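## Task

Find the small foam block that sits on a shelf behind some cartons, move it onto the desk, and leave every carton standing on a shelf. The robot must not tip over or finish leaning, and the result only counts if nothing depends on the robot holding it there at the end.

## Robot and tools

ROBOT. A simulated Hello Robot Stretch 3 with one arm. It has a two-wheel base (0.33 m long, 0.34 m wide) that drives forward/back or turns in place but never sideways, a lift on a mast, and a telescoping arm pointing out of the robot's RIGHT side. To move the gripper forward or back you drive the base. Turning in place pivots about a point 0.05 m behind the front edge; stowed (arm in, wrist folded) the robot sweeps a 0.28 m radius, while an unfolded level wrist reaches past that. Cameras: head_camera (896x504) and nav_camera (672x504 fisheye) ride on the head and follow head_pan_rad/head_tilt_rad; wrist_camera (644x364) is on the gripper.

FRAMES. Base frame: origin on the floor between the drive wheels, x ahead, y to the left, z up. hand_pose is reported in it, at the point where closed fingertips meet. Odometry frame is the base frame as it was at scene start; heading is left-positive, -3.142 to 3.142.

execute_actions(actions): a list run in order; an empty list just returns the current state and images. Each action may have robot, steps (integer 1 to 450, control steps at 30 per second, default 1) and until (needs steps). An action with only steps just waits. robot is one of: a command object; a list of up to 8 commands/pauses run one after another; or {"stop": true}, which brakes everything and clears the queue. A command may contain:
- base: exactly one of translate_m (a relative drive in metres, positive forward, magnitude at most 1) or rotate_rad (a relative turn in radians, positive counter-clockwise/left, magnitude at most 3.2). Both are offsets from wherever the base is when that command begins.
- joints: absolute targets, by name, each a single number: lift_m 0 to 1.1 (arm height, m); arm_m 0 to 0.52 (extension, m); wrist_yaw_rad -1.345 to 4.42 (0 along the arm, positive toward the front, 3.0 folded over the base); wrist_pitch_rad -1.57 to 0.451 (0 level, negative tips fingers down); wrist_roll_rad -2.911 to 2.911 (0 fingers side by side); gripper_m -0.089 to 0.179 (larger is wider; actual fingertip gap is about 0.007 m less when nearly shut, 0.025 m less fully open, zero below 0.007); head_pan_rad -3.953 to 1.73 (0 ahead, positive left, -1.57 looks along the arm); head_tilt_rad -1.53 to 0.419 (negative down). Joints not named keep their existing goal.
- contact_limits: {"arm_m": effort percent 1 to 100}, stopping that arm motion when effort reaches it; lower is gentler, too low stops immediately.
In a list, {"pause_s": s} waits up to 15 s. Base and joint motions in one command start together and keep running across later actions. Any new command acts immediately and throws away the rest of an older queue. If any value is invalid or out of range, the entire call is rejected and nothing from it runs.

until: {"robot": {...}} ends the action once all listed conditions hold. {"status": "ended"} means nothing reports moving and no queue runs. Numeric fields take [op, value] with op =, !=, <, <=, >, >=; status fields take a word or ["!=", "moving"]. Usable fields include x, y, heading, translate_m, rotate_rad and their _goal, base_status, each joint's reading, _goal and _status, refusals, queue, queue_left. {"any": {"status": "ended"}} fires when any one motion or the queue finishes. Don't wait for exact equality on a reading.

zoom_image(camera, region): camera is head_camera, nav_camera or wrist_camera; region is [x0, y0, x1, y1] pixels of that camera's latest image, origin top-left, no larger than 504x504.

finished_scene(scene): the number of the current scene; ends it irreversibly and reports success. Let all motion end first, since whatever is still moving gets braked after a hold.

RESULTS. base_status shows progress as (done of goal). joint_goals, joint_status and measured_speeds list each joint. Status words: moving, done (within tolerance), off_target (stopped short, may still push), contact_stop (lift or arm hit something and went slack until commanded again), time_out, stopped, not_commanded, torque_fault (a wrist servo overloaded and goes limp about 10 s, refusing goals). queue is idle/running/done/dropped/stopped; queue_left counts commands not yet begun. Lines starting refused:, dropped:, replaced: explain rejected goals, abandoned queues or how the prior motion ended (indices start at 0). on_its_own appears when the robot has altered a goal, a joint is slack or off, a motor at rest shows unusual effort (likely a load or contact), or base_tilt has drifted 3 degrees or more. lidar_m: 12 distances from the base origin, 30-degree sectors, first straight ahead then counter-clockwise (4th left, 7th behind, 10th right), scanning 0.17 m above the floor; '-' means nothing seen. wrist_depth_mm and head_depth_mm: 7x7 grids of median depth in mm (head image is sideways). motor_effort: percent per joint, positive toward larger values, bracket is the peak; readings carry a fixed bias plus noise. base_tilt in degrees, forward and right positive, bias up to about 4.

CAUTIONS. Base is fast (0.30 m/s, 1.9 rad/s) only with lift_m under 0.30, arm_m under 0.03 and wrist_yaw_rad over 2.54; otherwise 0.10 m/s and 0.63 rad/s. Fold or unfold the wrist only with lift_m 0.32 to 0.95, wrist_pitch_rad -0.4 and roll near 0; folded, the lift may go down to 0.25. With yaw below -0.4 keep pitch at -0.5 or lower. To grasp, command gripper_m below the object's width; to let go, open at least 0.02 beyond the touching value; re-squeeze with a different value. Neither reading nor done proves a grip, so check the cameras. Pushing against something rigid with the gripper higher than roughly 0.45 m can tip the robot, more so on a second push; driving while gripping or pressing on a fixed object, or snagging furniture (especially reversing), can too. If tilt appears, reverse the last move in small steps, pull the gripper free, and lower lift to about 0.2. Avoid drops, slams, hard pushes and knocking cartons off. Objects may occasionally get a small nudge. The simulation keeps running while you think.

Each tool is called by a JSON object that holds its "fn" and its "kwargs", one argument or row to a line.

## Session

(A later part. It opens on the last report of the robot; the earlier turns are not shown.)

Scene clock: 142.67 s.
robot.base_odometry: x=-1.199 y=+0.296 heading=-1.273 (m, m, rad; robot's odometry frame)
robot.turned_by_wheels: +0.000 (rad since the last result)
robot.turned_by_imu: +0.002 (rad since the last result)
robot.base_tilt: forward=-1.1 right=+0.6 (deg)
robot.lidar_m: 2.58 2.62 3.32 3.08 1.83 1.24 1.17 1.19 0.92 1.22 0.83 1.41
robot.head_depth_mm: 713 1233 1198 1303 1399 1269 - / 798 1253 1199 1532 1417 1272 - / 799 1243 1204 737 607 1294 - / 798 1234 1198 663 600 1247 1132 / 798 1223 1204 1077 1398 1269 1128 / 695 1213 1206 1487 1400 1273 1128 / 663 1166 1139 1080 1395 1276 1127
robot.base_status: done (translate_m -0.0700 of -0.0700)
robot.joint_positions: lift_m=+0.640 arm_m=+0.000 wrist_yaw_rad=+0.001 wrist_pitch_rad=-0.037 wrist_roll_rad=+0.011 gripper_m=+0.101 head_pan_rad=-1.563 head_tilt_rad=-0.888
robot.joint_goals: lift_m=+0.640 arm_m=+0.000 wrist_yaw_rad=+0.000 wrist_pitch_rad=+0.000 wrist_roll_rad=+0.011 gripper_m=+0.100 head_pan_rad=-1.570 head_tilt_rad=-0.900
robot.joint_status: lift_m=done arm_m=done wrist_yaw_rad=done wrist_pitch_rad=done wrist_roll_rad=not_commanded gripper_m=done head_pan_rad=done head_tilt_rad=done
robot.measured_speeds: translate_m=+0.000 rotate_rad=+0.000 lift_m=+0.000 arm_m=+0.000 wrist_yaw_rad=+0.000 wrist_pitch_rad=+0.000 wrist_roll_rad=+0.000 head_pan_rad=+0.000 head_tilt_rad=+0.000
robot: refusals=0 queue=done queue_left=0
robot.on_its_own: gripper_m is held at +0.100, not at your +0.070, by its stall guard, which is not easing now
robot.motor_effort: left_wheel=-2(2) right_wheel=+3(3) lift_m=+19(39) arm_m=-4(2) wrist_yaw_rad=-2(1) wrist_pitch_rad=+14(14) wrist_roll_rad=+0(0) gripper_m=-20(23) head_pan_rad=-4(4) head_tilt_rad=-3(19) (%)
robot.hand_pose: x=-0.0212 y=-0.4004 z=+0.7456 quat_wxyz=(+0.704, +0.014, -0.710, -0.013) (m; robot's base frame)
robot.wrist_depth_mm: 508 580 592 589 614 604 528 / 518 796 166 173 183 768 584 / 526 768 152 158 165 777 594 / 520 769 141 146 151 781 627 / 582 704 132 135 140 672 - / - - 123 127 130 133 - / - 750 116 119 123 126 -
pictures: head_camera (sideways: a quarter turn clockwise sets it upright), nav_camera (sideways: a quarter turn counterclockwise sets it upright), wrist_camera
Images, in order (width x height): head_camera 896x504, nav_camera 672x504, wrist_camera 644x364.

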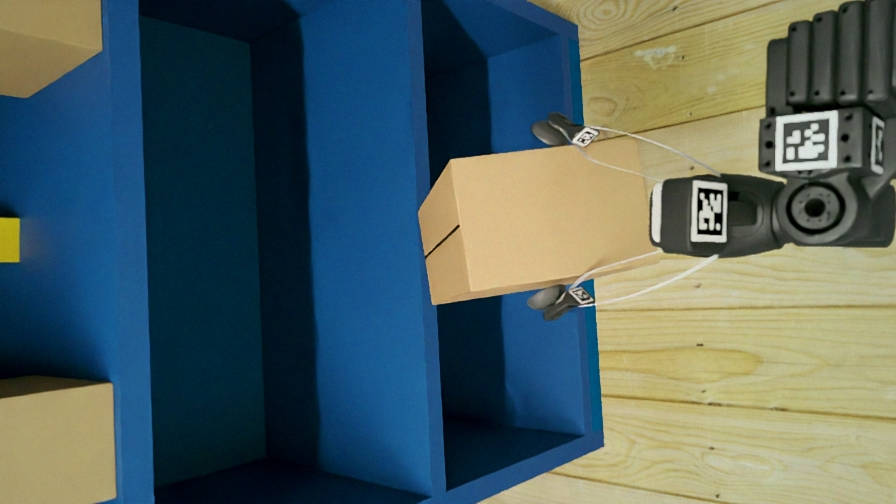

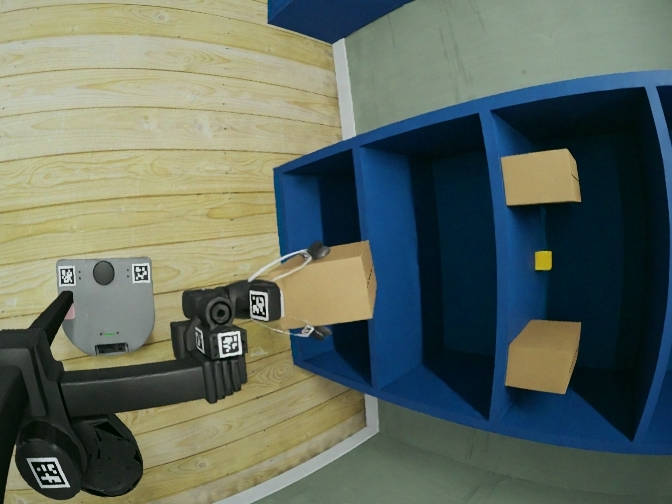

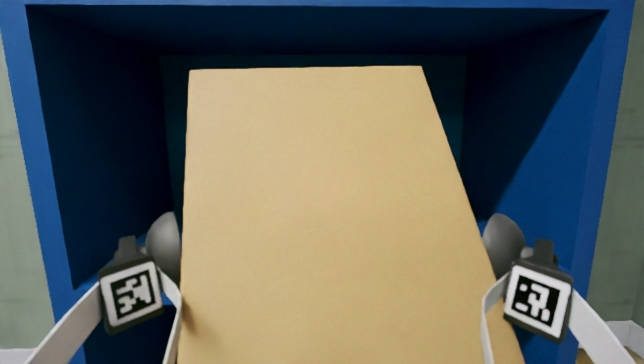

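{"fn": "execute_actions", "kwargs": {
  "actions": [
    {"robot":[{"joints":{"lift_m":0.61,"gripper_m":0.085}},{"joints":{"arm_m":0.42}},{"joints":{"lift_m":0.55}}],"steps":450,"until":{"robot":{"status":"ended"}}}
  ]
}}

Scene clock: 157.27 s.
robot.base_odometry: x=-1.199 y=+0.296 heading=-1.273 (m, m, rad; robot's odometry frame)
robot.turned_by_wheels: +0.000 (rad since the last result)
robot.turned_by_imu: +0.053 (rad since the last result)
robot.base_tilt: forward=-2.2 right=-1.2 (deg)
robot.lidar_m: 2.57 2.65 3.47 3.07 1.73 1.23 1.17 1.21 0.93 1.22 0.84 1.41
robot.head_depth_mm: 761 1257 1253 1355 1419 1314 1152 / 887 1260 1259 1113 - - 1135 / 895 1254 894 1570 1435 1285 1138 / 900 1226 914 1544 1429 1291 1141 / 858 1255 1266 1539 1429 1293 1145 / 706 1247 1270 1291 1427 1300 1149 / 742 1006 1054 1161 1494 1304 1148
robot.base_status: done (translate_m -0.0700 of -0.0700)
robot.joint_positions: lift_m=+0.610 arm_m=+0.419 wrist_yaw_rad=+0.000 wrist_pitch_rad=+0.146 wrist_roll_rad=-0.040 gripper_m=+0.102 head_pan_rad=-1.563 head_tilt_rad=-0.889
robot.joint_goals: lift_m=+0.610 arm_m=+0.420 wrist_yaw_rad=+0.000 wrist_pitch_rad=+0.000 wrist_roll_rad=-0.040 gripper_m=+0.101 head_pan_rad=-1.570 head_tilt_rad=-0.900
robot.joint_status: lift_m=contact_stop arm_m=done wrist_yaw_rad=done wrist_pitch_rad=done wrist_roll_rad=not_commanded gripper_m=done head_pan_rad=done head_tilt_rad=done
robot.measured_speeds: translate_m=+0.000 rotate_rad=+0.000 lift_m=+0.005 arm_m=+0.000 wrist_yaw_rad=+0.000 wrist_pitch_rad=+0.024 wrist_roll_rad=+0.000 head_pan_rad=+0.000 head_tilt_rad=+0.000
robot: refusals=0 queue=dropped queue_left=0
robot.on_its_own: gripper_m is held at +0.101, not at your +0.085, by its stall guard, which is not easing now; lift_m is slack since a contact_stop, until your next command for it (your +0.550 is given up)
robot.motor_effort: left_wheel=-2(7) right_wheel=-1(2) lift_m=+21(19) arm_m=+8(11) wrist_yaw_rad=+0(5) wrist_pitch_rad=-59(84) wrist_roll_rad=+26(27) gripper_m=-14(80) head_pan_rad=-5(4) head_tilt_rad=-3(3) (%)
robot.hand_pose: x=-0.0215 y=-0.8214 z=+0.7624 quat_wxyz=(+0.719, -0.052, -0.691, +0.050) (m; robot's base frame)
robot.wrist_depth_mm: 288 284 278 276 270 267 261 / 437 428 409 413 396 393 378 / 481 594 594 588 599 590 527 / 492 581 596 600 596 587 559 / 489 589 219 223 582 586 558 / 491 - 144 148 152 - 544 / 464 587 109 110 112 109 497
pictures: head_camera (sideways: a quarter turn clockwise sets it upright), nav_camera (sideways: a quarter turn counterclockwise sets it upright), wrist_camera
Images, in order (width x height): head_camera 896x504, nav_camera 672x504, wrist_camera 644x364.

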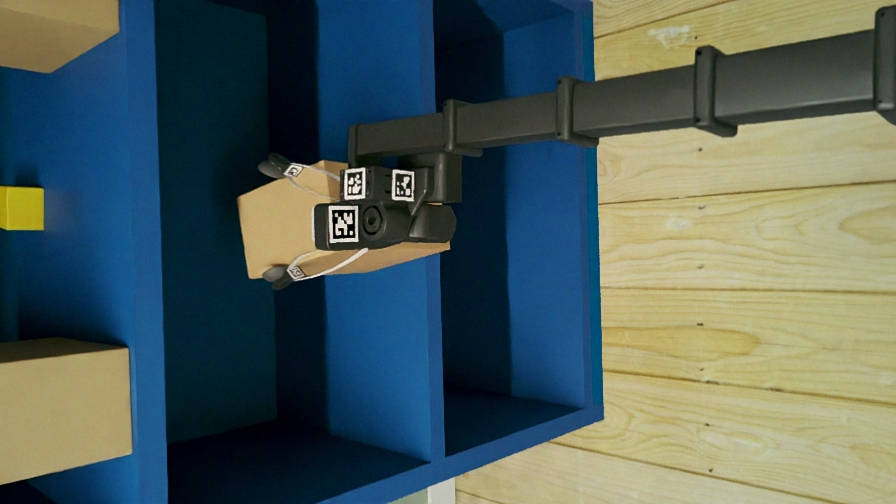

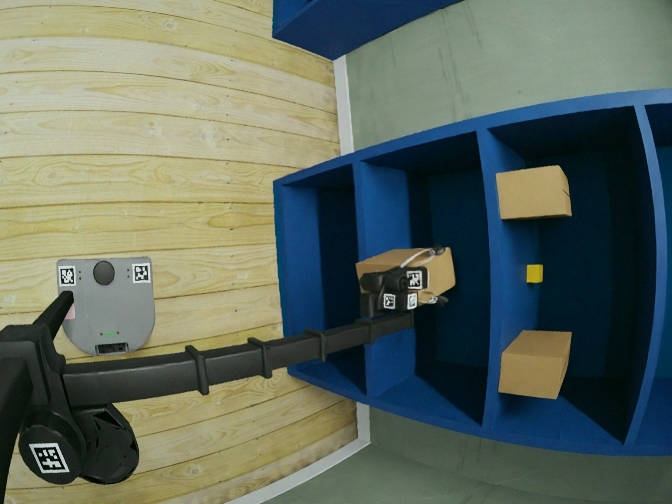

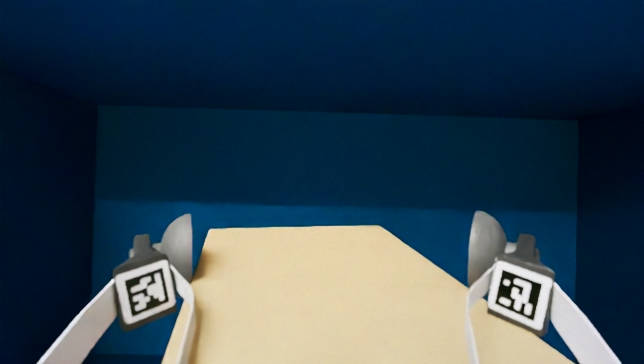

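{"fn": "execute_actions", "kwargs": {
  "actions": [
    {"robot":[{"joints":{"gripper_m":0.179,"lift_m":0.68,"wrist_roll_rad":0.01,"wrist_pitch_rad":0}},{"joints":{"arm_m":0.0}}],"steps":450,"until":{"robot":{"status":"ended"}}}
  ]
}}

Scene clock: 168.33 s.
robot.base_odometry: x=-1.199 y=+0.296 heading=-1.273 (m, m, rad; robot's odometry frame)
robot.turned_by_wheels: +0.000 (rad since the last result)
robot.turned_by_imu: -0.011 (rad since the last result)
robot.base_tilt: forward=-1.0 right=+0.7 (deg)
robot.lidar_m: 2.57 2.64 3.45 3.09 1.76 1.24 1.18 1.20 0.93 1.22 0.83 1.41
robot.head_depth_mm: 731 1253 1200 1405 1395 1269 - / 794 1239 1203 1490 1393 1292 - / 798 1212 883 1491 1406 1294 - / 796 1203 883 1488 1402 1253 1131 / 759 1227 1202 1494 1392 1268 1127 / 674 1227 1206 1322 1403 1277 1126 / 693 1078 1063 1127 1428 1272 1132
robot.base_status: done (translate_m -0.0700 of -0.0700)
robot.joint_positions: lift_m=+0.680 arm_m=+0.000 wrist_yaw_rad=+0.001 wrist_pitch_rad=-0.019 wrist_roll_rad=+0.004 gripper_m=+0.179 head_pan_rad=-1.563 head_tilt_rad=-0.889
robot.joint_goals: lift_m=+0.680 arm_m=+0.000 wrist_yaw_rad=+0.000 wrist_pitch_rad=+0.000 wrist_roll_rad=+0.010 gripper_m=+0.179 head_pan_rad=-1.570 head_tilt_rad=-0.900
robot.joint_status: lift_m=done arm_m=done wrist_yaw_rad=done wrist_pitch_rad=done wrist_roll_rad=done gripper_m=done head_pan_rad=done head_tilt_rad=done
robot.measured_speeds: translate_m=+0.000 rotate_rad=+0.000 lift_m=+0.000 arm_m=+0.000 wrist_yaw_rad=+0.000 wrist_pitch_rad=+0.000 wrist_roll_rad=+0.000 head_pan_rad=+0.000 head_tilt_rad=+0.000
robot: refusals=0 queue=done queue_left=0
robot.motor_effort: left_wheel=-1(3) right_wheel=+1(2) lift_m=+38(37) arm_m=-4(7) wrist_yaw_rad=+0(1) wrist_pitch_rad=+7(58) wrist_roll_rad=+3(26) gripper_m=+1(85) head_pan_rad=-6(5) head_tilt_rad=-3(3) (%)
robot.hand_pose: x=-0.0213 y=-0.4010 z=+0.7893 quat_wxyz=(+0.706, +0.007, -0.708, -0.007) (m; robot's base frame)
robot.wrist_depth_mm: 491 500 490 521 517 503 523 / 515 635 941 955 938 734 582 / 731 693 943 975 965 866 570 / 975 682 951 503 - 864 589 / - 759 967 515 938 863 578 / - 652 677 523 648 650 - / - 604 - - - 801 657
pictures: head_camera (sideways: a quarter turn clockwise sets it upright), nav_camera (sideways: a quarter turn counterclockwise sets it upright), wrist_camera
Images, in order (width x height): head_camera 896x504, nav_camera 672x504, wrist_camera 644x364.

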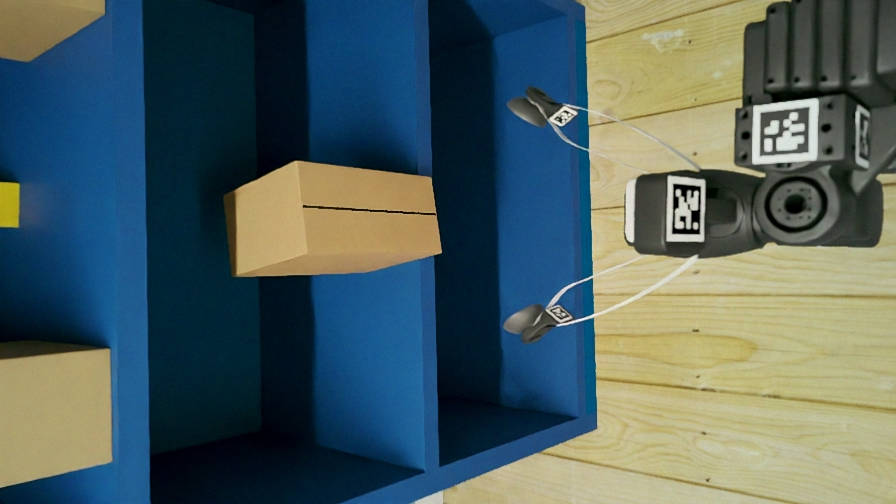

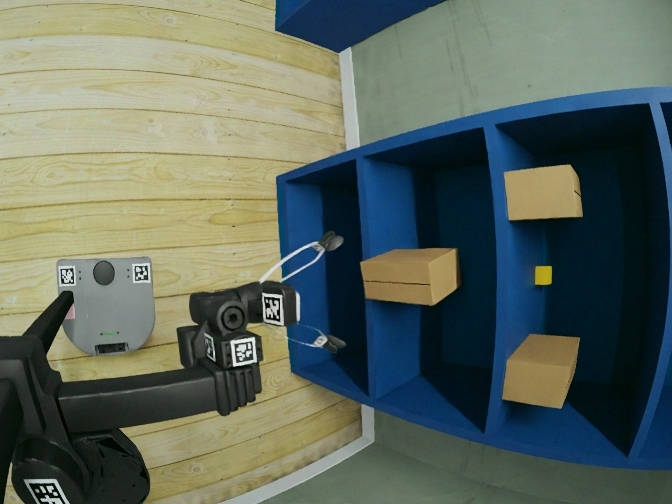

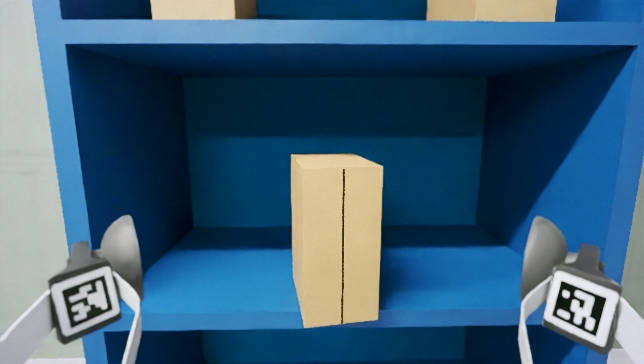

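{"fn": "execute_actions", "kwargs": {
  "actions": [
    {"robot":[{"joints":{"gripper_m":0.0,"lift_m":0.49}},{"joints":{"arm_m":0.40},"contact_limits":{"arm_m":18}},{"joints":{"arm_m":0.1}},{"joints":{"lift_m":0.93,"gripper_m":0.12,"head_tilt_rad":-0.6}}],"steps":450,"until":{"robot":{"status":"ended"}}}
  ]
}}

Scene clock: 192.00 s.
robot.base_odometry: x=-1.199 y=+0.296 heading=-1.273 (m, m, rad; robot's odometry frame)
robot.turned_by_wheels: +0.000 (rad since the last result)
robot.turned_by_imu: +0.004 (rad since the last result)
robot.base_tilt: forward=-1.1 right=+0.7 (deg)
robot.lidar_m: 2.57 2.64 3.44 3.08 1.76 1.24 1.17 1.21 0.93 1.22 0.83 1.41
robot.head_depth_mm: 1026 781 789 1340 - - 1256 / 1021 1102 881 1330 - - 1265 / 1015 1102 883 1312 - - 1255 / 1015 1100 881 1306 1057 1414 1251 / 1011 1079 826 1330 1096 1415 1247 / 1011 714 770 1321 1095 1374 1247 / 993 962 823 1074 1020 1174 1242
robot.base_status: done (translate_m -0.0700 of -0.0700)
robot.joint_positions: lift_m=+0.930 arm_m=+0.100 wrist_yaw_rad=+0.001 wrist_pitch_rad=-0.020 wrist_roll_rad=+0.005 gripper_m=+0.120 head_pan_rad=-1.563 head_tilt_rad=-0.606
robot.joint_goals: lift_m=+0.930 arm_m=+0.100 wrist_yaw_rad=+0.000 wrist_pitch_rad=+0.000 wrist_roll_rad=+0.010 gripper_m=+0.120 head_pan_rad=-1.570 head_tilt_rad=-0.600
robot.joint_status: lift_m=done arm_m=done wrist_yaw_rad=done wrist_pitch_rad=done wrist_roll_rad=done gripper_m=done head_pan_rad=done head_tilt_rad=done
robot.measured_speeds: translate_m=+0.000 rotate_rad=+0.000 lift_m=+0.000 arm_m=+0.000 wrist_yaw_rad=+0.000 wrist_pitch_rad=+0.000 wrist_roll_rad=+0.000 head_pan_rad=+0.000 head_tilt_rad=+0.000
robot: refusals=0 queue=done queue_left=0
robot.motor_effort: left_wheel=-1(0) right_wheel=+1(1) lift_m=+38(40) arm_m=-4(8) wrist_yaw_rad=-1(0) wrist_pitch_rad=+8(8) wrist_roll_rad=+3(3) gripper_m=+1(85) head_pan_rad=-4(4) head_tilt_rad=+2(15) (%)
robot.hand_pose: x=-0.0213 y=-0.5010 z=+1.0390 quat_wxyz=(+0.706, +0.008, -0.708, -0.007) (m; robot's base frame)
robot.wrist_depth_mm: 470 701 816 809 825 797 560 / 479 422 596 852 873 452 526 / 470 439 496 860 860 448 498 / 463 447 455 599 589 456 501 / 443 436 915 908 904 583 523 / 470 583 943 914 967 - 580 / 473 742 910 537 863 810 556
pictures: head_camera (sideways: a quarter turn clockwise sets it upright), nav_camera (sideways: a quarter turn counterclockwise sets it upright), wrist_camera
Images, in order (width x height): head_camera 896x504, nav_camera 672x504, wrist_camera 644x364.

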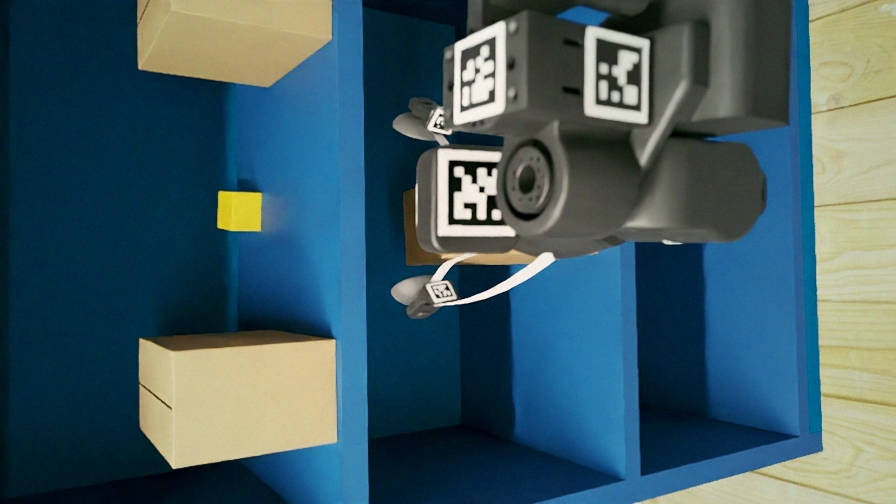

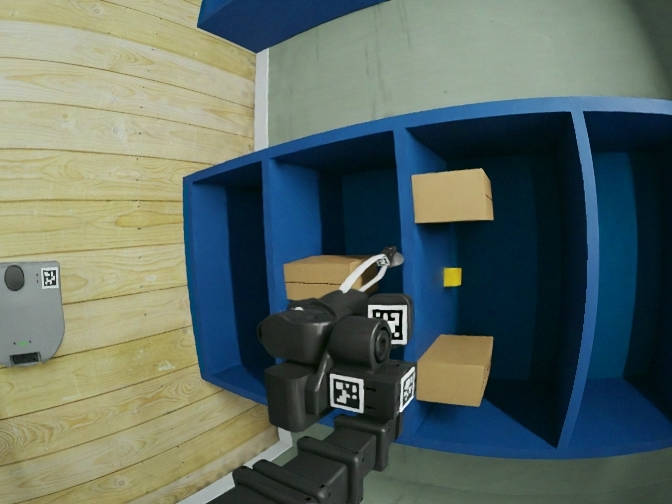

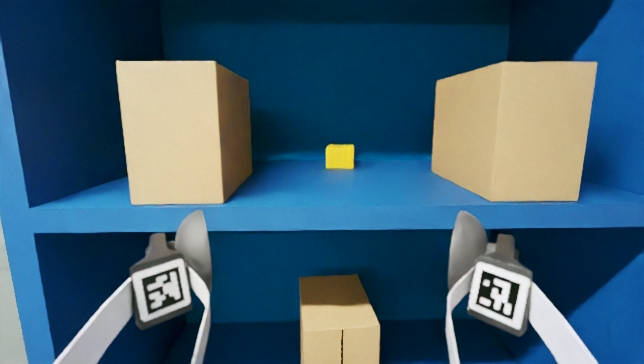

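{"fn": "execute_actions", "kwargs": {
  "actions": [
    {"robot":[{"joints":{"arm_m":0.0,"lift_m":0.9}},{"base":{"rotate_rad":0.5}},{"base":{"translate_m":-0.25}},{"base":{"rotate_rad":-0.5}},{"base":{"translate_m":0.22}},{"joints":{"arm_m":0.2}}],"steps":450,"until":{"robot":{"status":"ended"}}}
  ]
}}

Scene clock: 217.43 s.
robot.base_odometry: x=-1.313 y=+0.260 heading=-1.273 (m, m, rad; robot's odometry frame)
robot.turned_by_wheels: +0.000 (rad since the last result)
robot.turned_by_imu: +0.004 (rad since the last result)
robot.base_tilt: forward=-1.1 right=+0.6 (deg)
robot.lidar_m: 2.16 2.64 3.45 3.60 1.75 1.23 1.17 1.20 0.83 1.10 0.73 1.35
robot.head_depth_mm: 919 785 733 690 - 1308 1193 / 919 1007 827 - - 1311 1191 / 916 997 826 - - 1310 1189 / 911 1000 826 968 1025 1307 1192 / 907 983 776 1233 1095 1316 1190 / 908 607 644 1227 1092 965 1191 / 904 605 651 1016 1018 951 1145
robot.base_status: done (translate_m +0.2200 of +0.2200)
robot.joint_positions: lift_m=+0.900 arm_m=+0.200 wrist_yaw_rad=+0.001 wrist_pitch_rad=-0.020 wrist_roll_rad=+0.005 gripper_m=+0.120 head_pan_rad=-1.563 head_tilt_rad=-0.606
robot.joint_goals: lift_m=+0.900 arm_m=+0.200 wrist_yaw_rad=+0.000 wrist_pitch_rad=+0.000 wrist_roll_rad=+0.010 gripper_m=+0.120 head_pan_rad=-1.570 head_tilt_rad=-0.600
robot.joint_status: lift_m=done arm_m=moving wrist_yaw_rad=done wrist_pitch_rad=done wrist_roll_rad=done gripper_m=done head_pan_rad=done head_tilt_rad=done
robot.measured_speeds: translate_m=+0.000 rotate_rad=+0.000 lift_m=+0.000 arm_m=+0.000 wrist_yaw_rad=+0.000 wrist_pitch_rad=+0.000 wrist_roll_rad=+0.000 head_pan_rad=+0.000 head_tilt_rad=+0.000
robot: refusals=0 queue=running queue_left=0
robot.motor_effort: left_wheel=+2(8) right_wheel=-2(7) lift_m=+18(38) arm_m=+3(3) wrist_yaw_rad=-1(2) wrist_pitch_rad=+8(8) wrist_roll_rad=+3(3) gripper_m=+1(0) head_pan_rad=-4(4) head_tilt_rad=+1(1) (%)
robot.hand_pose: x=-0.0213 y=-0.6004 z=+1.0098 quat_wxyz=(+0.706, +0.008, -0.708, -0.007) (m; robot's base frame)
robot.wrist_depth_mm: 205 256 606 610 624 607 272 / 211 258 618 625 635 404 273 / 216 254 642 633 647 404 272 / 225 254 411 451 448 376 275 / 228 233 254 251 255 262 249 / 222 219 224 224 227 - 229 / 471 725 739 463 733 758 535
pictures: head_camera (sideways: a quarter turn clockwise sets it upright), nav_camera (sideways: a quarter turn counterclockwise sets it upright), wrist_camera
Images, in order (width x height): head_camera 896x504, nav_camera 672x504, wrist_camera 644x364.

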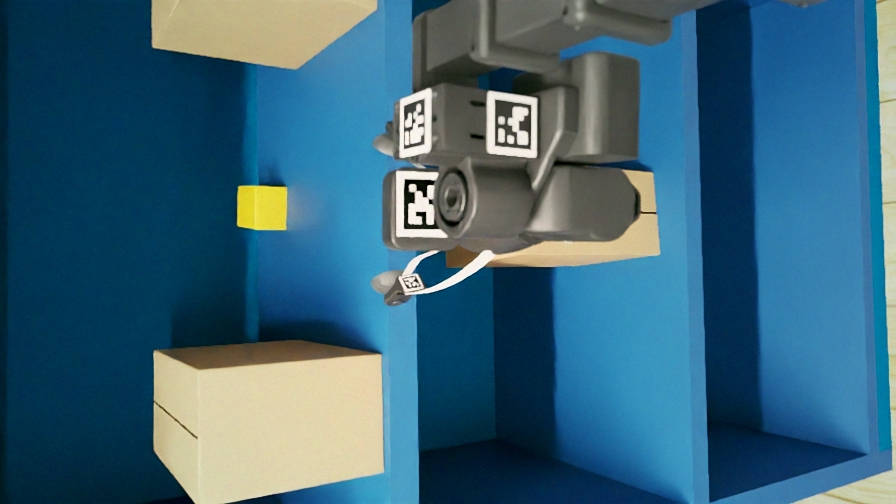

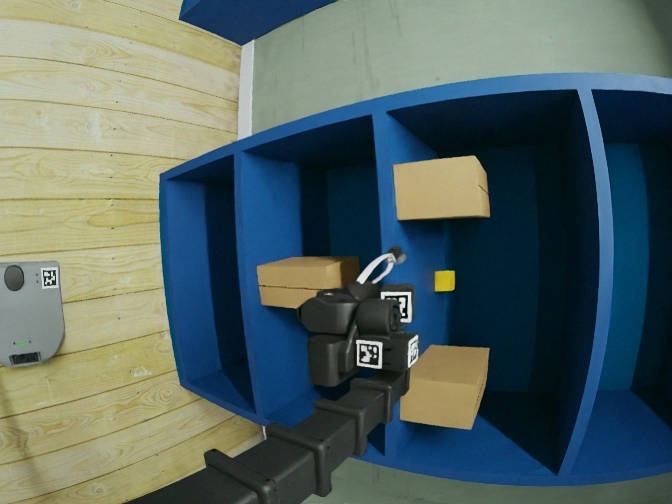

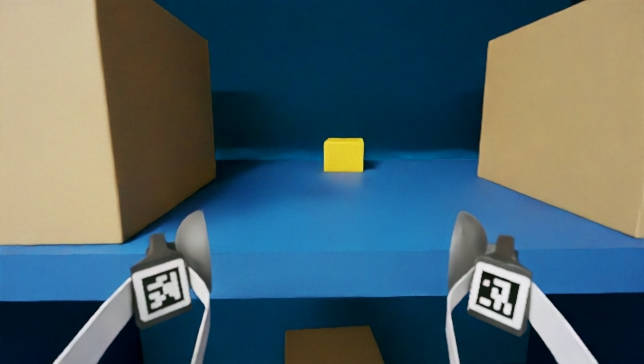

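{"fn": "execute_actions", "kwargs": {
  "actions": [
    {"robot":[{"joints":{"lift_m":0.925,"wrist_pitch_rad":-0.1}},{"joints":{"arm_m":0.43}}],"steps":450,"until":{"robot":{"status":"ended"}}}
  ]
}}

Scene clock: 229.37 s.
robot.base_odometry: x=-1.313 y=+0.260 heading=-1.273 (m, m, rad; robot's odometry frame)
robot.turned_by_wheels: +0.000 (rad since the last result)
robot.turned_by_imu: +0.006 (rad since the last result)
robot.base_tilt: forward=-1.4 right=+0.1 (deg)
robot.lidar_m: 2.15 2.64 3.46 3.19 1.74 1.23 1.17 1.20 0.83 1.10 0.73 1.35
robot.head_depth_mm: 931 816 721 - 1107 1319 1195 / 928 1011 - 1273 1102 1316 1201 / 926 998 - 978 897 1319 1197 / 925 1008 884 959 908 1313 1199 / 921 993 803 1233 1105 977 1198 / 917 649 653 1225 1107 974 1199 / 916 651 660 1019 1038 961 1140
robot.base_status: done (translate_m +0.2200 of +0.2200)
robot.joint_positions: lift_m=+0.925 arm_m=+0.428 wrist_yaw_rad=+0.003 wrist_pitch_rad=-0.156 wrist_roll_rad=+0.005 gripper_m=+0.120 head_pan_rad=-1.563 head_tilt_rad=-0.605
robot.joint_goals: lift_m=+0.925 arm_m=+0.430 wrist_yaw_rad=+0.000 wrist_pitch_rad=-0.100 wrist_roll_rad=+0.010 gripper_m=+0.120 head_pan_rad=-1.570 head_tilt_rad=-0.600
robot.joint_status: lift_m=done arm_m=done wrist_yaw_rad=done wrist_pitch_rad=done wrist_roll_rad=done gripper_m=done head_pan_rad=done head_tilt_rad=done
robot.measured_speeds: translate_m=+0.000 rotate_rad=+0.000 lift_m=+0.000 arm_m=+0.000 wrist_yaw_rad=+0.000 wrist_pitch_rad=+0.000 wrist_roll_rad=+0.000 head_pan_rad=+0.000 head_tilt_rad=+0.000
robot: refusals=0 queue=done queue_left=0
robot.on_its_own: arm_m is at rest, and its effort (+20) is outside its rest range (-14 to +14)
robot.motor_effort: left_wheel=+0(3) right_wheel=+0(3) lift_m=+36(42) arm_m=+20(19) wrist_yaw_rad=-3(2) wrist_pitch_rad=+22(23) wrist_roll_rad=+2(3) gripper_m=+0(1) head_pan_rad=-4(3) head_tilt_rad=+1(2) (%)
robot.hand_pose: x=-0.0207 y=-0.8228 z=+0.9999 quat_wxyz=(+0.703, +0.056, -0.707, -0.054) (m; robot's base frame)
robot.wrist_depth_mm: 203 403 397 400 396 404 401 / 200 416 416 417 414 425 419 / 200 432 432 426 438 440 437 / 197 299 326 308 310 316 265 / 197 228 224 222 221 233 219 / 172 181 171 170 169 - 168 / 145 134 138 138 137 132 135
pictures: head_camera (sideways: a quarter turn clockwise sets it upright), nav_camera (sideways: a quarter turn counterclockwise sets it upright), wrist_camera
Images, in order (width x height): head_camera 896x504, nav_camera 672x504, wrist_camera 644x364.

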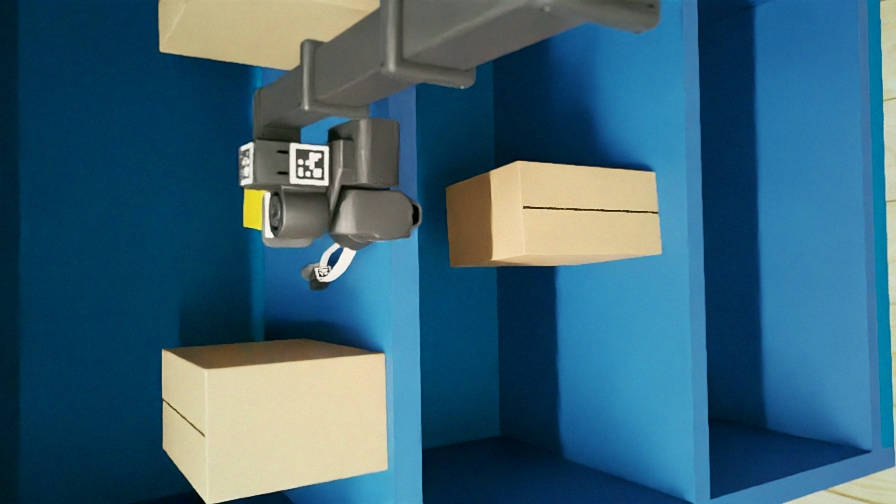

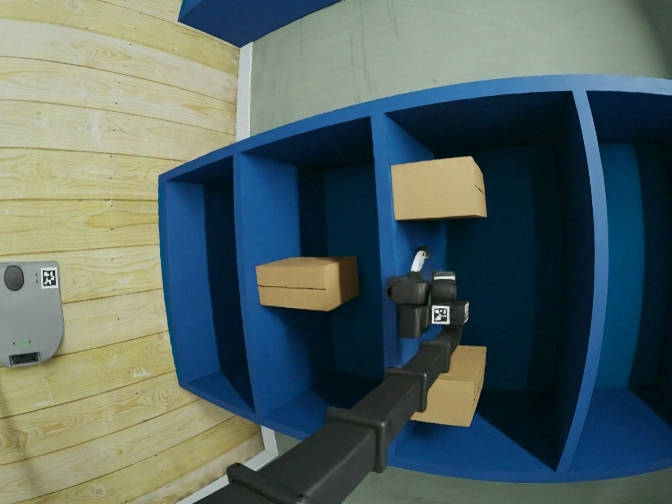

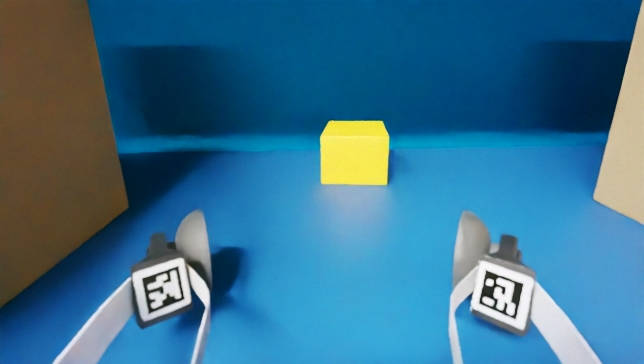

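{"fn": "execute_actions", "kwargs": {
  "actions": [
    {"robot":[{"joints":{"arm_m":0.40}},{"joints":{"lift_m":0.965,"wrist_pitch_rad":-0.25}},{"joints":{"arm_m":0.47}}],"steps":450,"until":{"robot":{"status":"ended"}}}
  ]
}}

Scene clock: 242.47 s.
robot.base_odometry: x=-1.313 y=+0.260 heading=-1.273 (m, m, rad; robot's odometry frame)
robot.turned_by_wheels: +0.000 (rad since the last result)
robot.turned_by_imu: -0.004 (rad since the last result)
robot.base_tilt: forward=-1.2 right=+0.7 (deg)
robot.lidar_m: 2.15 2.64 3.46 3.61 1.75 1.24 1.17 1.20 0.83 1.10 0.72 1.35
robot.head_depth_mm: 922 788 - 1260 1091 1308 1188 / 918 979 778 1241 1095 1308 1188 / 917 977 736 922 892 1313 1189 / 911 994 781 923 902 1306 1186 / 911 984 780 1233 1090 968 1190 / 907 612 642 1227 1091 966 1189 / 904 609 647 1028 1026 947 1154
robot.base_status: done (translate_m +0.2200 of +0.2200)
robot.joint_positions: lift_m=+0.965 arm_m=+0.470 wrist_yaw_rad=+0.002 wrist_pitch_rad=-0.267 wrist_roll_rad=+0.008 gripper_m=+0.120 head_pan_rad=-1.563 head_tilt_rad=-0.604
robot.joint_goals: lift_m=+0.965 arm_m=+0.470 wrist_yaw_rad=+0.000 wrist_pitch_rad=-0.250 wrist_roll_rad=+0.010 gripper_m=+0.120 head_pan_rad=-1.570 head_tilt_rad=-0.600
robot.joint_status: lift_m=done arm_m=done wrist_yaw_rad=done wrist_pitch_rad=done wrist_roll_rad=done gripper_m=done head_pan_rad=done head_tilt_rad=done
robot.measured_speeds: translate_m=+0.000 rotate_rad=+0.000 lift_m=+0.000 arm_m=+0.000 wrist_yaw_rad=+0.000 wrist_pitch_rad=+0.000 wrist_roll_rad=+0.000 head_pan_rad=+0.000 head_tilt_rad=+0.000
robot: refusals=0 queue=done queue_left=0
robot.motor_effort: left_wheel=+1(7) right_wheel=-1(5) lift_m=+38(42) arm_m=+4(17) wrist_yaw_rad=-2(2) wrist_pitch_rad=+6(25) wrist_roll_rad=+1(3) gripper_m=+1(0) head_pan_rad=-4(4) head_tilt_rad=+2(1) (%)
robot.hand_pose: x=-0.0210 y=-0.8555 z=+1.0124 quat_wxyz=(+0.698, +0.095, -0.703, -0.094) (m; robot's base frame)
robot.wrist_depth_mm: 349 348 348 353 355 355 357 / 364 372 370 376 376 380 381 / 380 384 388 334 386 392 394 / 206 298 292 270 275 285 283 / 201 233 223 221 219 223 214 / 181 186 179 177 178 - 175 / 155 145 150 149 149 143 147
pictures: head_camera (sideways: a quarter turn clockwise sets it upright), nav_camera (sideways: a quarter turn counterclockwise sets it upright), wrist_camera
Images, in order (width x height): head_camera 896x504, nav_camera 672x504, wrist_camera 644x364.

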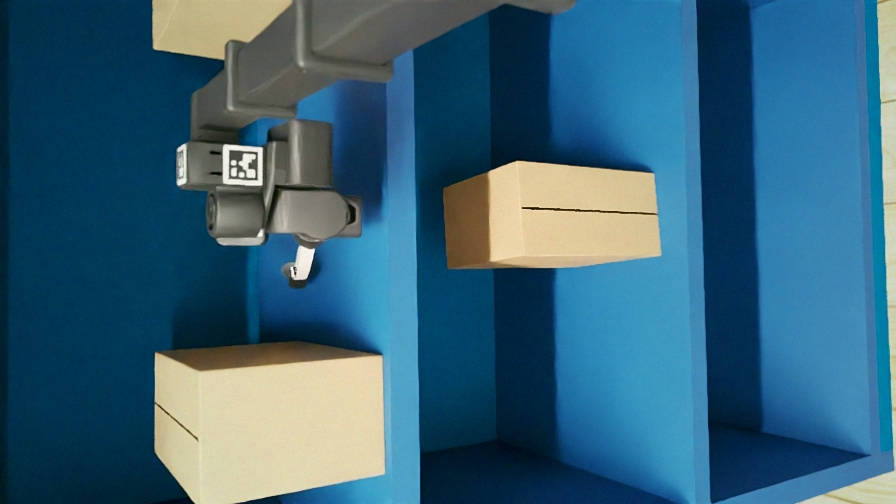

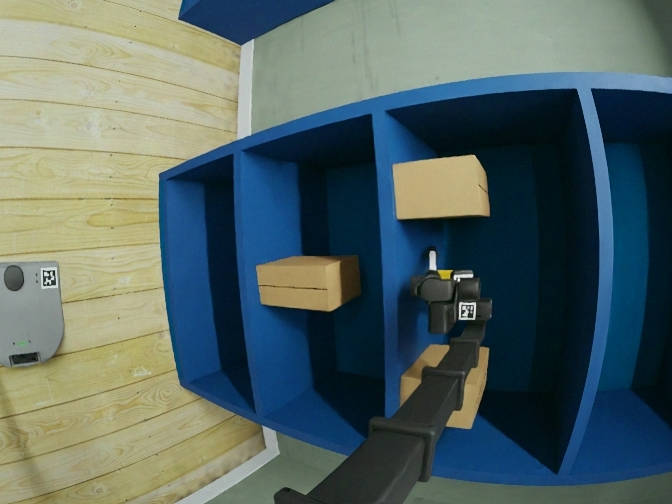

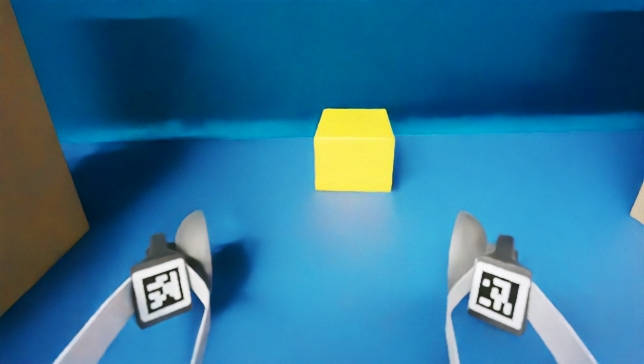

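{"fn": "execute_actions", "kwargs": {
  "actions": [
    {"robot":[{"joints":{"arm_m":0.0}},{"base":{"rotate_rad":0.4}},{"base":{"translate_m":-0.18}},{"base":{"rotate_rad":-0.4}},{"base":{"translate_m":0.166}},{"joints":{"arm_m":0.44,"wrist_pitch_rad":-0.33}}],"steps":450,"until":{"robot":{"status":"ended"}}},
    {"steps":150,"until":{"robot":{"status":"ended"}}}
  ]
}}

Scene clock: 269.63 s.
robot.base_odometry: x=-1.380 y=+0.239 heading=-1.273 (m, m, rad; robot's odometry frame)
robot.turned_by_wheels: +0.000 (rad since the last result)
robot.turned_by_imu: -0.031 (rad since the last result)
robot.base_tilt: forward=-1.1 right=+0.5 (deg)
robot.lidar_m: 2.15 2.63 3.37 3.67 1.81 1.23 1.16 1.18 0.76 1.03 0.67 1.33
robot.head_depth_mm: 872 722 - 1203 1102 943 1197 / 865 933 749 671 1106 920 1198 / 862 918 - 673 1033 893 1193 / 854 928 857 671 797 867 1195 / 849 927 844 670 1070 919 1196 / 844 886 673 646 1100 891 1196 / 836 633 560 609 1090 891 1145
robot.base_status: done (translate_m +0.1660 of +0.1660)
robot.joint_positions: lift_m=+0.965 arm_m=+0.439 wrist_yaw_rad=+0.002 wrist_pitch_rad=-0.302 wrist_roll_rad=+0.010 gripper_m=+0.120 head_pan_rad=-1.565 head_tilt_rad=-0.598
robot.joint_goals: lift_m=+0.965 arm_m=+0.440 wrist_yaw_rad=+0.000 wrist_pitch_rad=-0.330 wrist_roll_rad=+0.010 gripper_m=+0.120 head_pan_rad=-1.570 head_tilt_rad=-0.600
robot.joint_status: lift_m=done arm_m=done wrist_yaw_rad=done wrist_pitch_rad=done wrist_roll_rad=done gripper_m=done head_pan_rad=done head_tilt_rad=done
robot.measured_speeds: translate_m=+0.000 rotate_rad=+0.000 lift_m=+0.000 arm_m=+0.000 wrist_yaw_rad=+0.000 wrist_pitch_rad=+0.000 wrist_roll_rad=+0.000 head_pan_rad=+0.000 head_tilt_rad=+0.000
robot: refusals=0 queue=done queue_left=0
robot.motor_effort: left_wheel=+1(68) right_wheel=+0(37) lift_m=+27(38) arm_m=+9(17) wrist_yaw_rad=-3(15) wrist_pitch_rad=-12(52) wrist_roll_rad=+0(7) gripper_m=-1(4) head_pan_rad=-2(5) head_tilt_rad=+1(1) (%)
robot.hand_pose: x=-0.0210 y=-0.8217 z=+1.0045 quat_wxyz=(+0.696, +0.107, -0.702, -0.107) (m; robot's base frame)
robot.wrist_depth_mm: 302 310 315 318 321 329 329 / 326 328 330 338 346 349 355 / 342 348 342 265 359 366 365 / 276 274 256 236 268 263 262 / 214 222 210 209 208 215 195 / 174 179 171 170 169 - 166 / 151 141 145 144 143 138 141
pictures: head_camera (sideways: a quarter turn clockwise sets it upright), nav_camera (sideways: a quarter turn counterclockwise sets it upright), wrist_camera
Images, in order (width x height): head_camera 896x504, nav_camera 672x504, wrist_camera 644x364.

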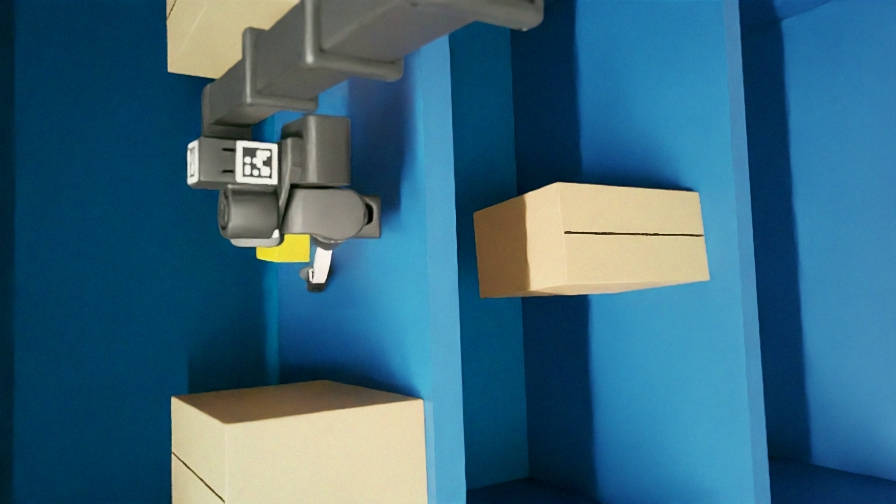

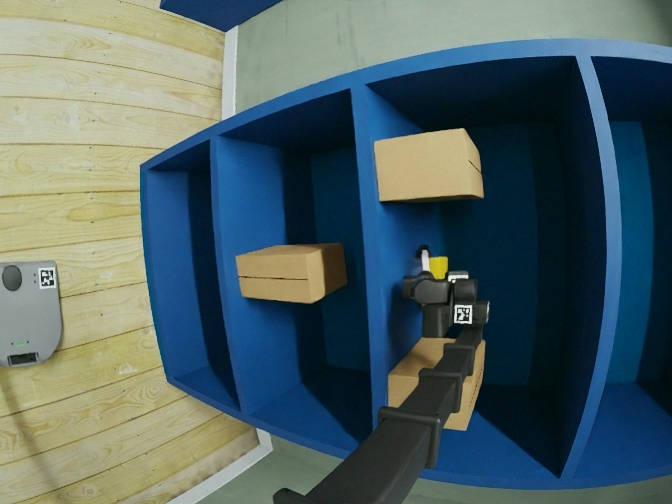

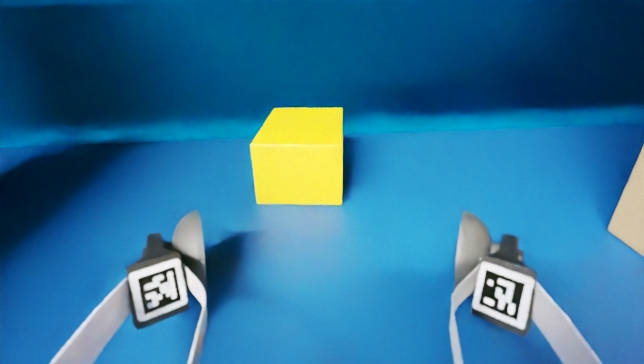

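{"fn": "execute_actions", "kwargs": {
  "actions": [
    {"robot":[{"joints":{"lift_m":0.98}},{"base":{"translate_m":0.025}},{"joints":{"arm_m":0.50}}],"steps":450,"until":{"robot":{"status":"ended"}}}
  ]
}}

Scene clock: 281.10 s.
robot.base_odometry: x=-1.373 y=+0.215 heading=-1.273 (m, m, rad; robot's odometry frame)
robot.turned_by_wheels: +0.000 (rad since the last result)
robot.turned_by_imu: +0.002 (rad since the last result)
robot.base_tilt: forward=-1.1 right=+0.6 (deg)
robot.lidar_m: 2.12 2.61 3.32 3.27 1.85 1.26 1.18 1.20 0.78 1.03 0.65 1.30
robot.head_depth_mm: 868 761 - 935 1105 918 1196 / 861 917 791 672 1102 919 1192 / 854 910 748 670 809 876 1197 / 850 919 791 671 808 867 1191 / 847 925 842 670 1099 893 1199 / 840 716 577 611 1105 889 1197 / 837 630 557 607 1062 893 1112
robot.base_status: done (translate_m +0.0250 of +0.0250)
robot.joint_positions: lift_m=+0.980 arm_m=+0.500 wrist_yaw_rad=+0.002 wrist_pitch_rad=-0.346 wrist_roll_rad=+0.010 gripper_m=+0.120 head_pan_rad=-1.565 head_tilt_rad=-0.598
robot.joint_goals: lift_m=+0.980 arm_m=+0.500 wrist_yaw_rad=+0.000 wrist_pitch_rad=-0.330 wrist_roll_rad=+0.010 gripper_m=+0.120 head_pan_rad=-1.570 head_tilt_rad=-0.600
robot.joint_status: lift_m=done arm_m=done wrist_yaw_rad=done wrist_pitch_rad=done wrist_roll_rad=done gripper_m=done head_pan_rad=done head_tilt_rad=done
robot.measured_speeds: translate_m=+0.000 rotate_rad=+0.000 lift_m=+0.000 arm_m=+0.000 wrist_yaw_rad=+0.000 wrist_pitch_rad=+0.000 wrist_roll_rad=+0.000 head_pan_rad=+0.000 head_tilt_rad=+0.000
robot: refusals=0 queue=done queue_left=0
robot.motor_effort: left_wheel=+1(7) right_wheel=-1(5) lift_m=+38(40) arm_m=+4(8) wrist_yaw_rad=-1(2) wrist_pitch_rad=+6(12) wrist_roll_rad=+0(0) gripper_m=+0(0) head_pan_rad=-3(3) head_tilt_rad=-1(0) (%)
robot.hand_pose: x=-0.0210 y=-0.8775 z=+1.0087 quat_wxyz=(+0.694, +0.122, -0.699, -0.122) (m; robot's base frame)
robot.wrist_depth_mm: 250 255 259 263 266 270 273 / 267 272 277 283 286 292 295 / 290 293 299 234 307 310 315 / 271 271 264 175 250 257 254 / 212 221 210 182 197 210 205 / 176 182 174 173 172 - 169 / 155 145 148 147 147 141 145
pictures: head_camera (sideways: a quarter turn clockwise sets it upright), nav_camera (sideways: a quarter turn counterclockwise sets it upright), wrist_camera
Images, in order (width x height): head_camera 896x504, nav_camera 672x504, wrist_camera 644x364.

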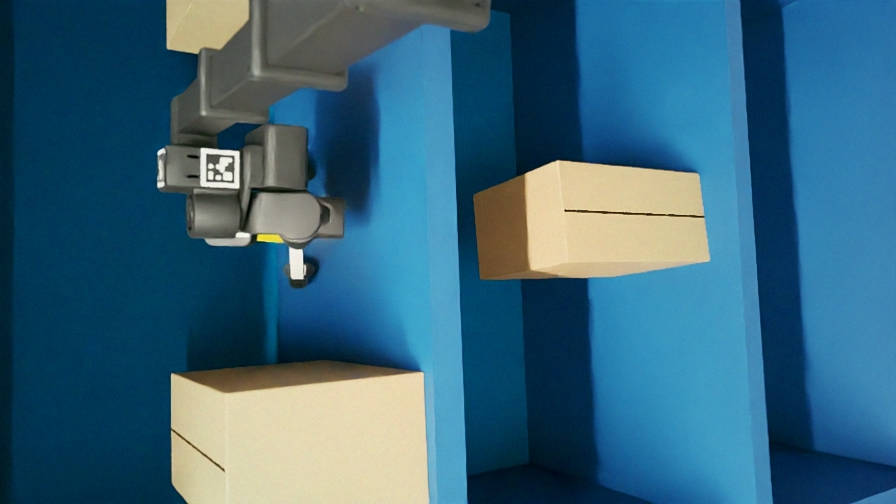

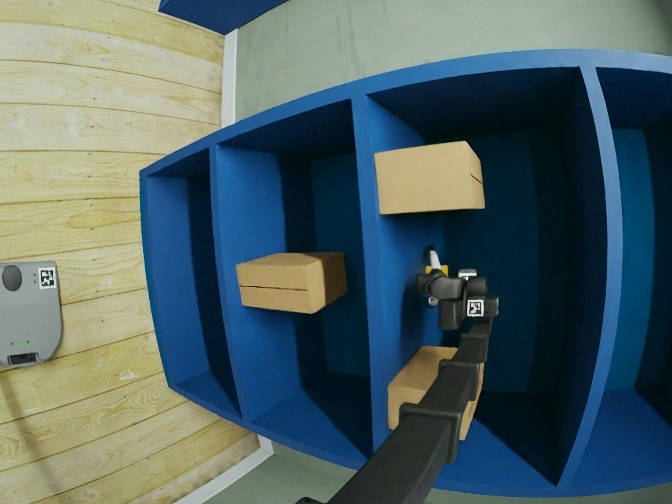

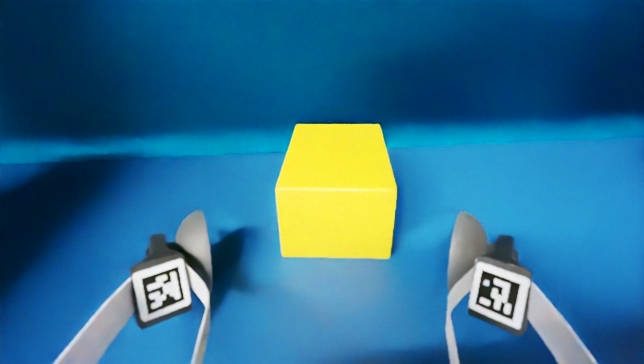

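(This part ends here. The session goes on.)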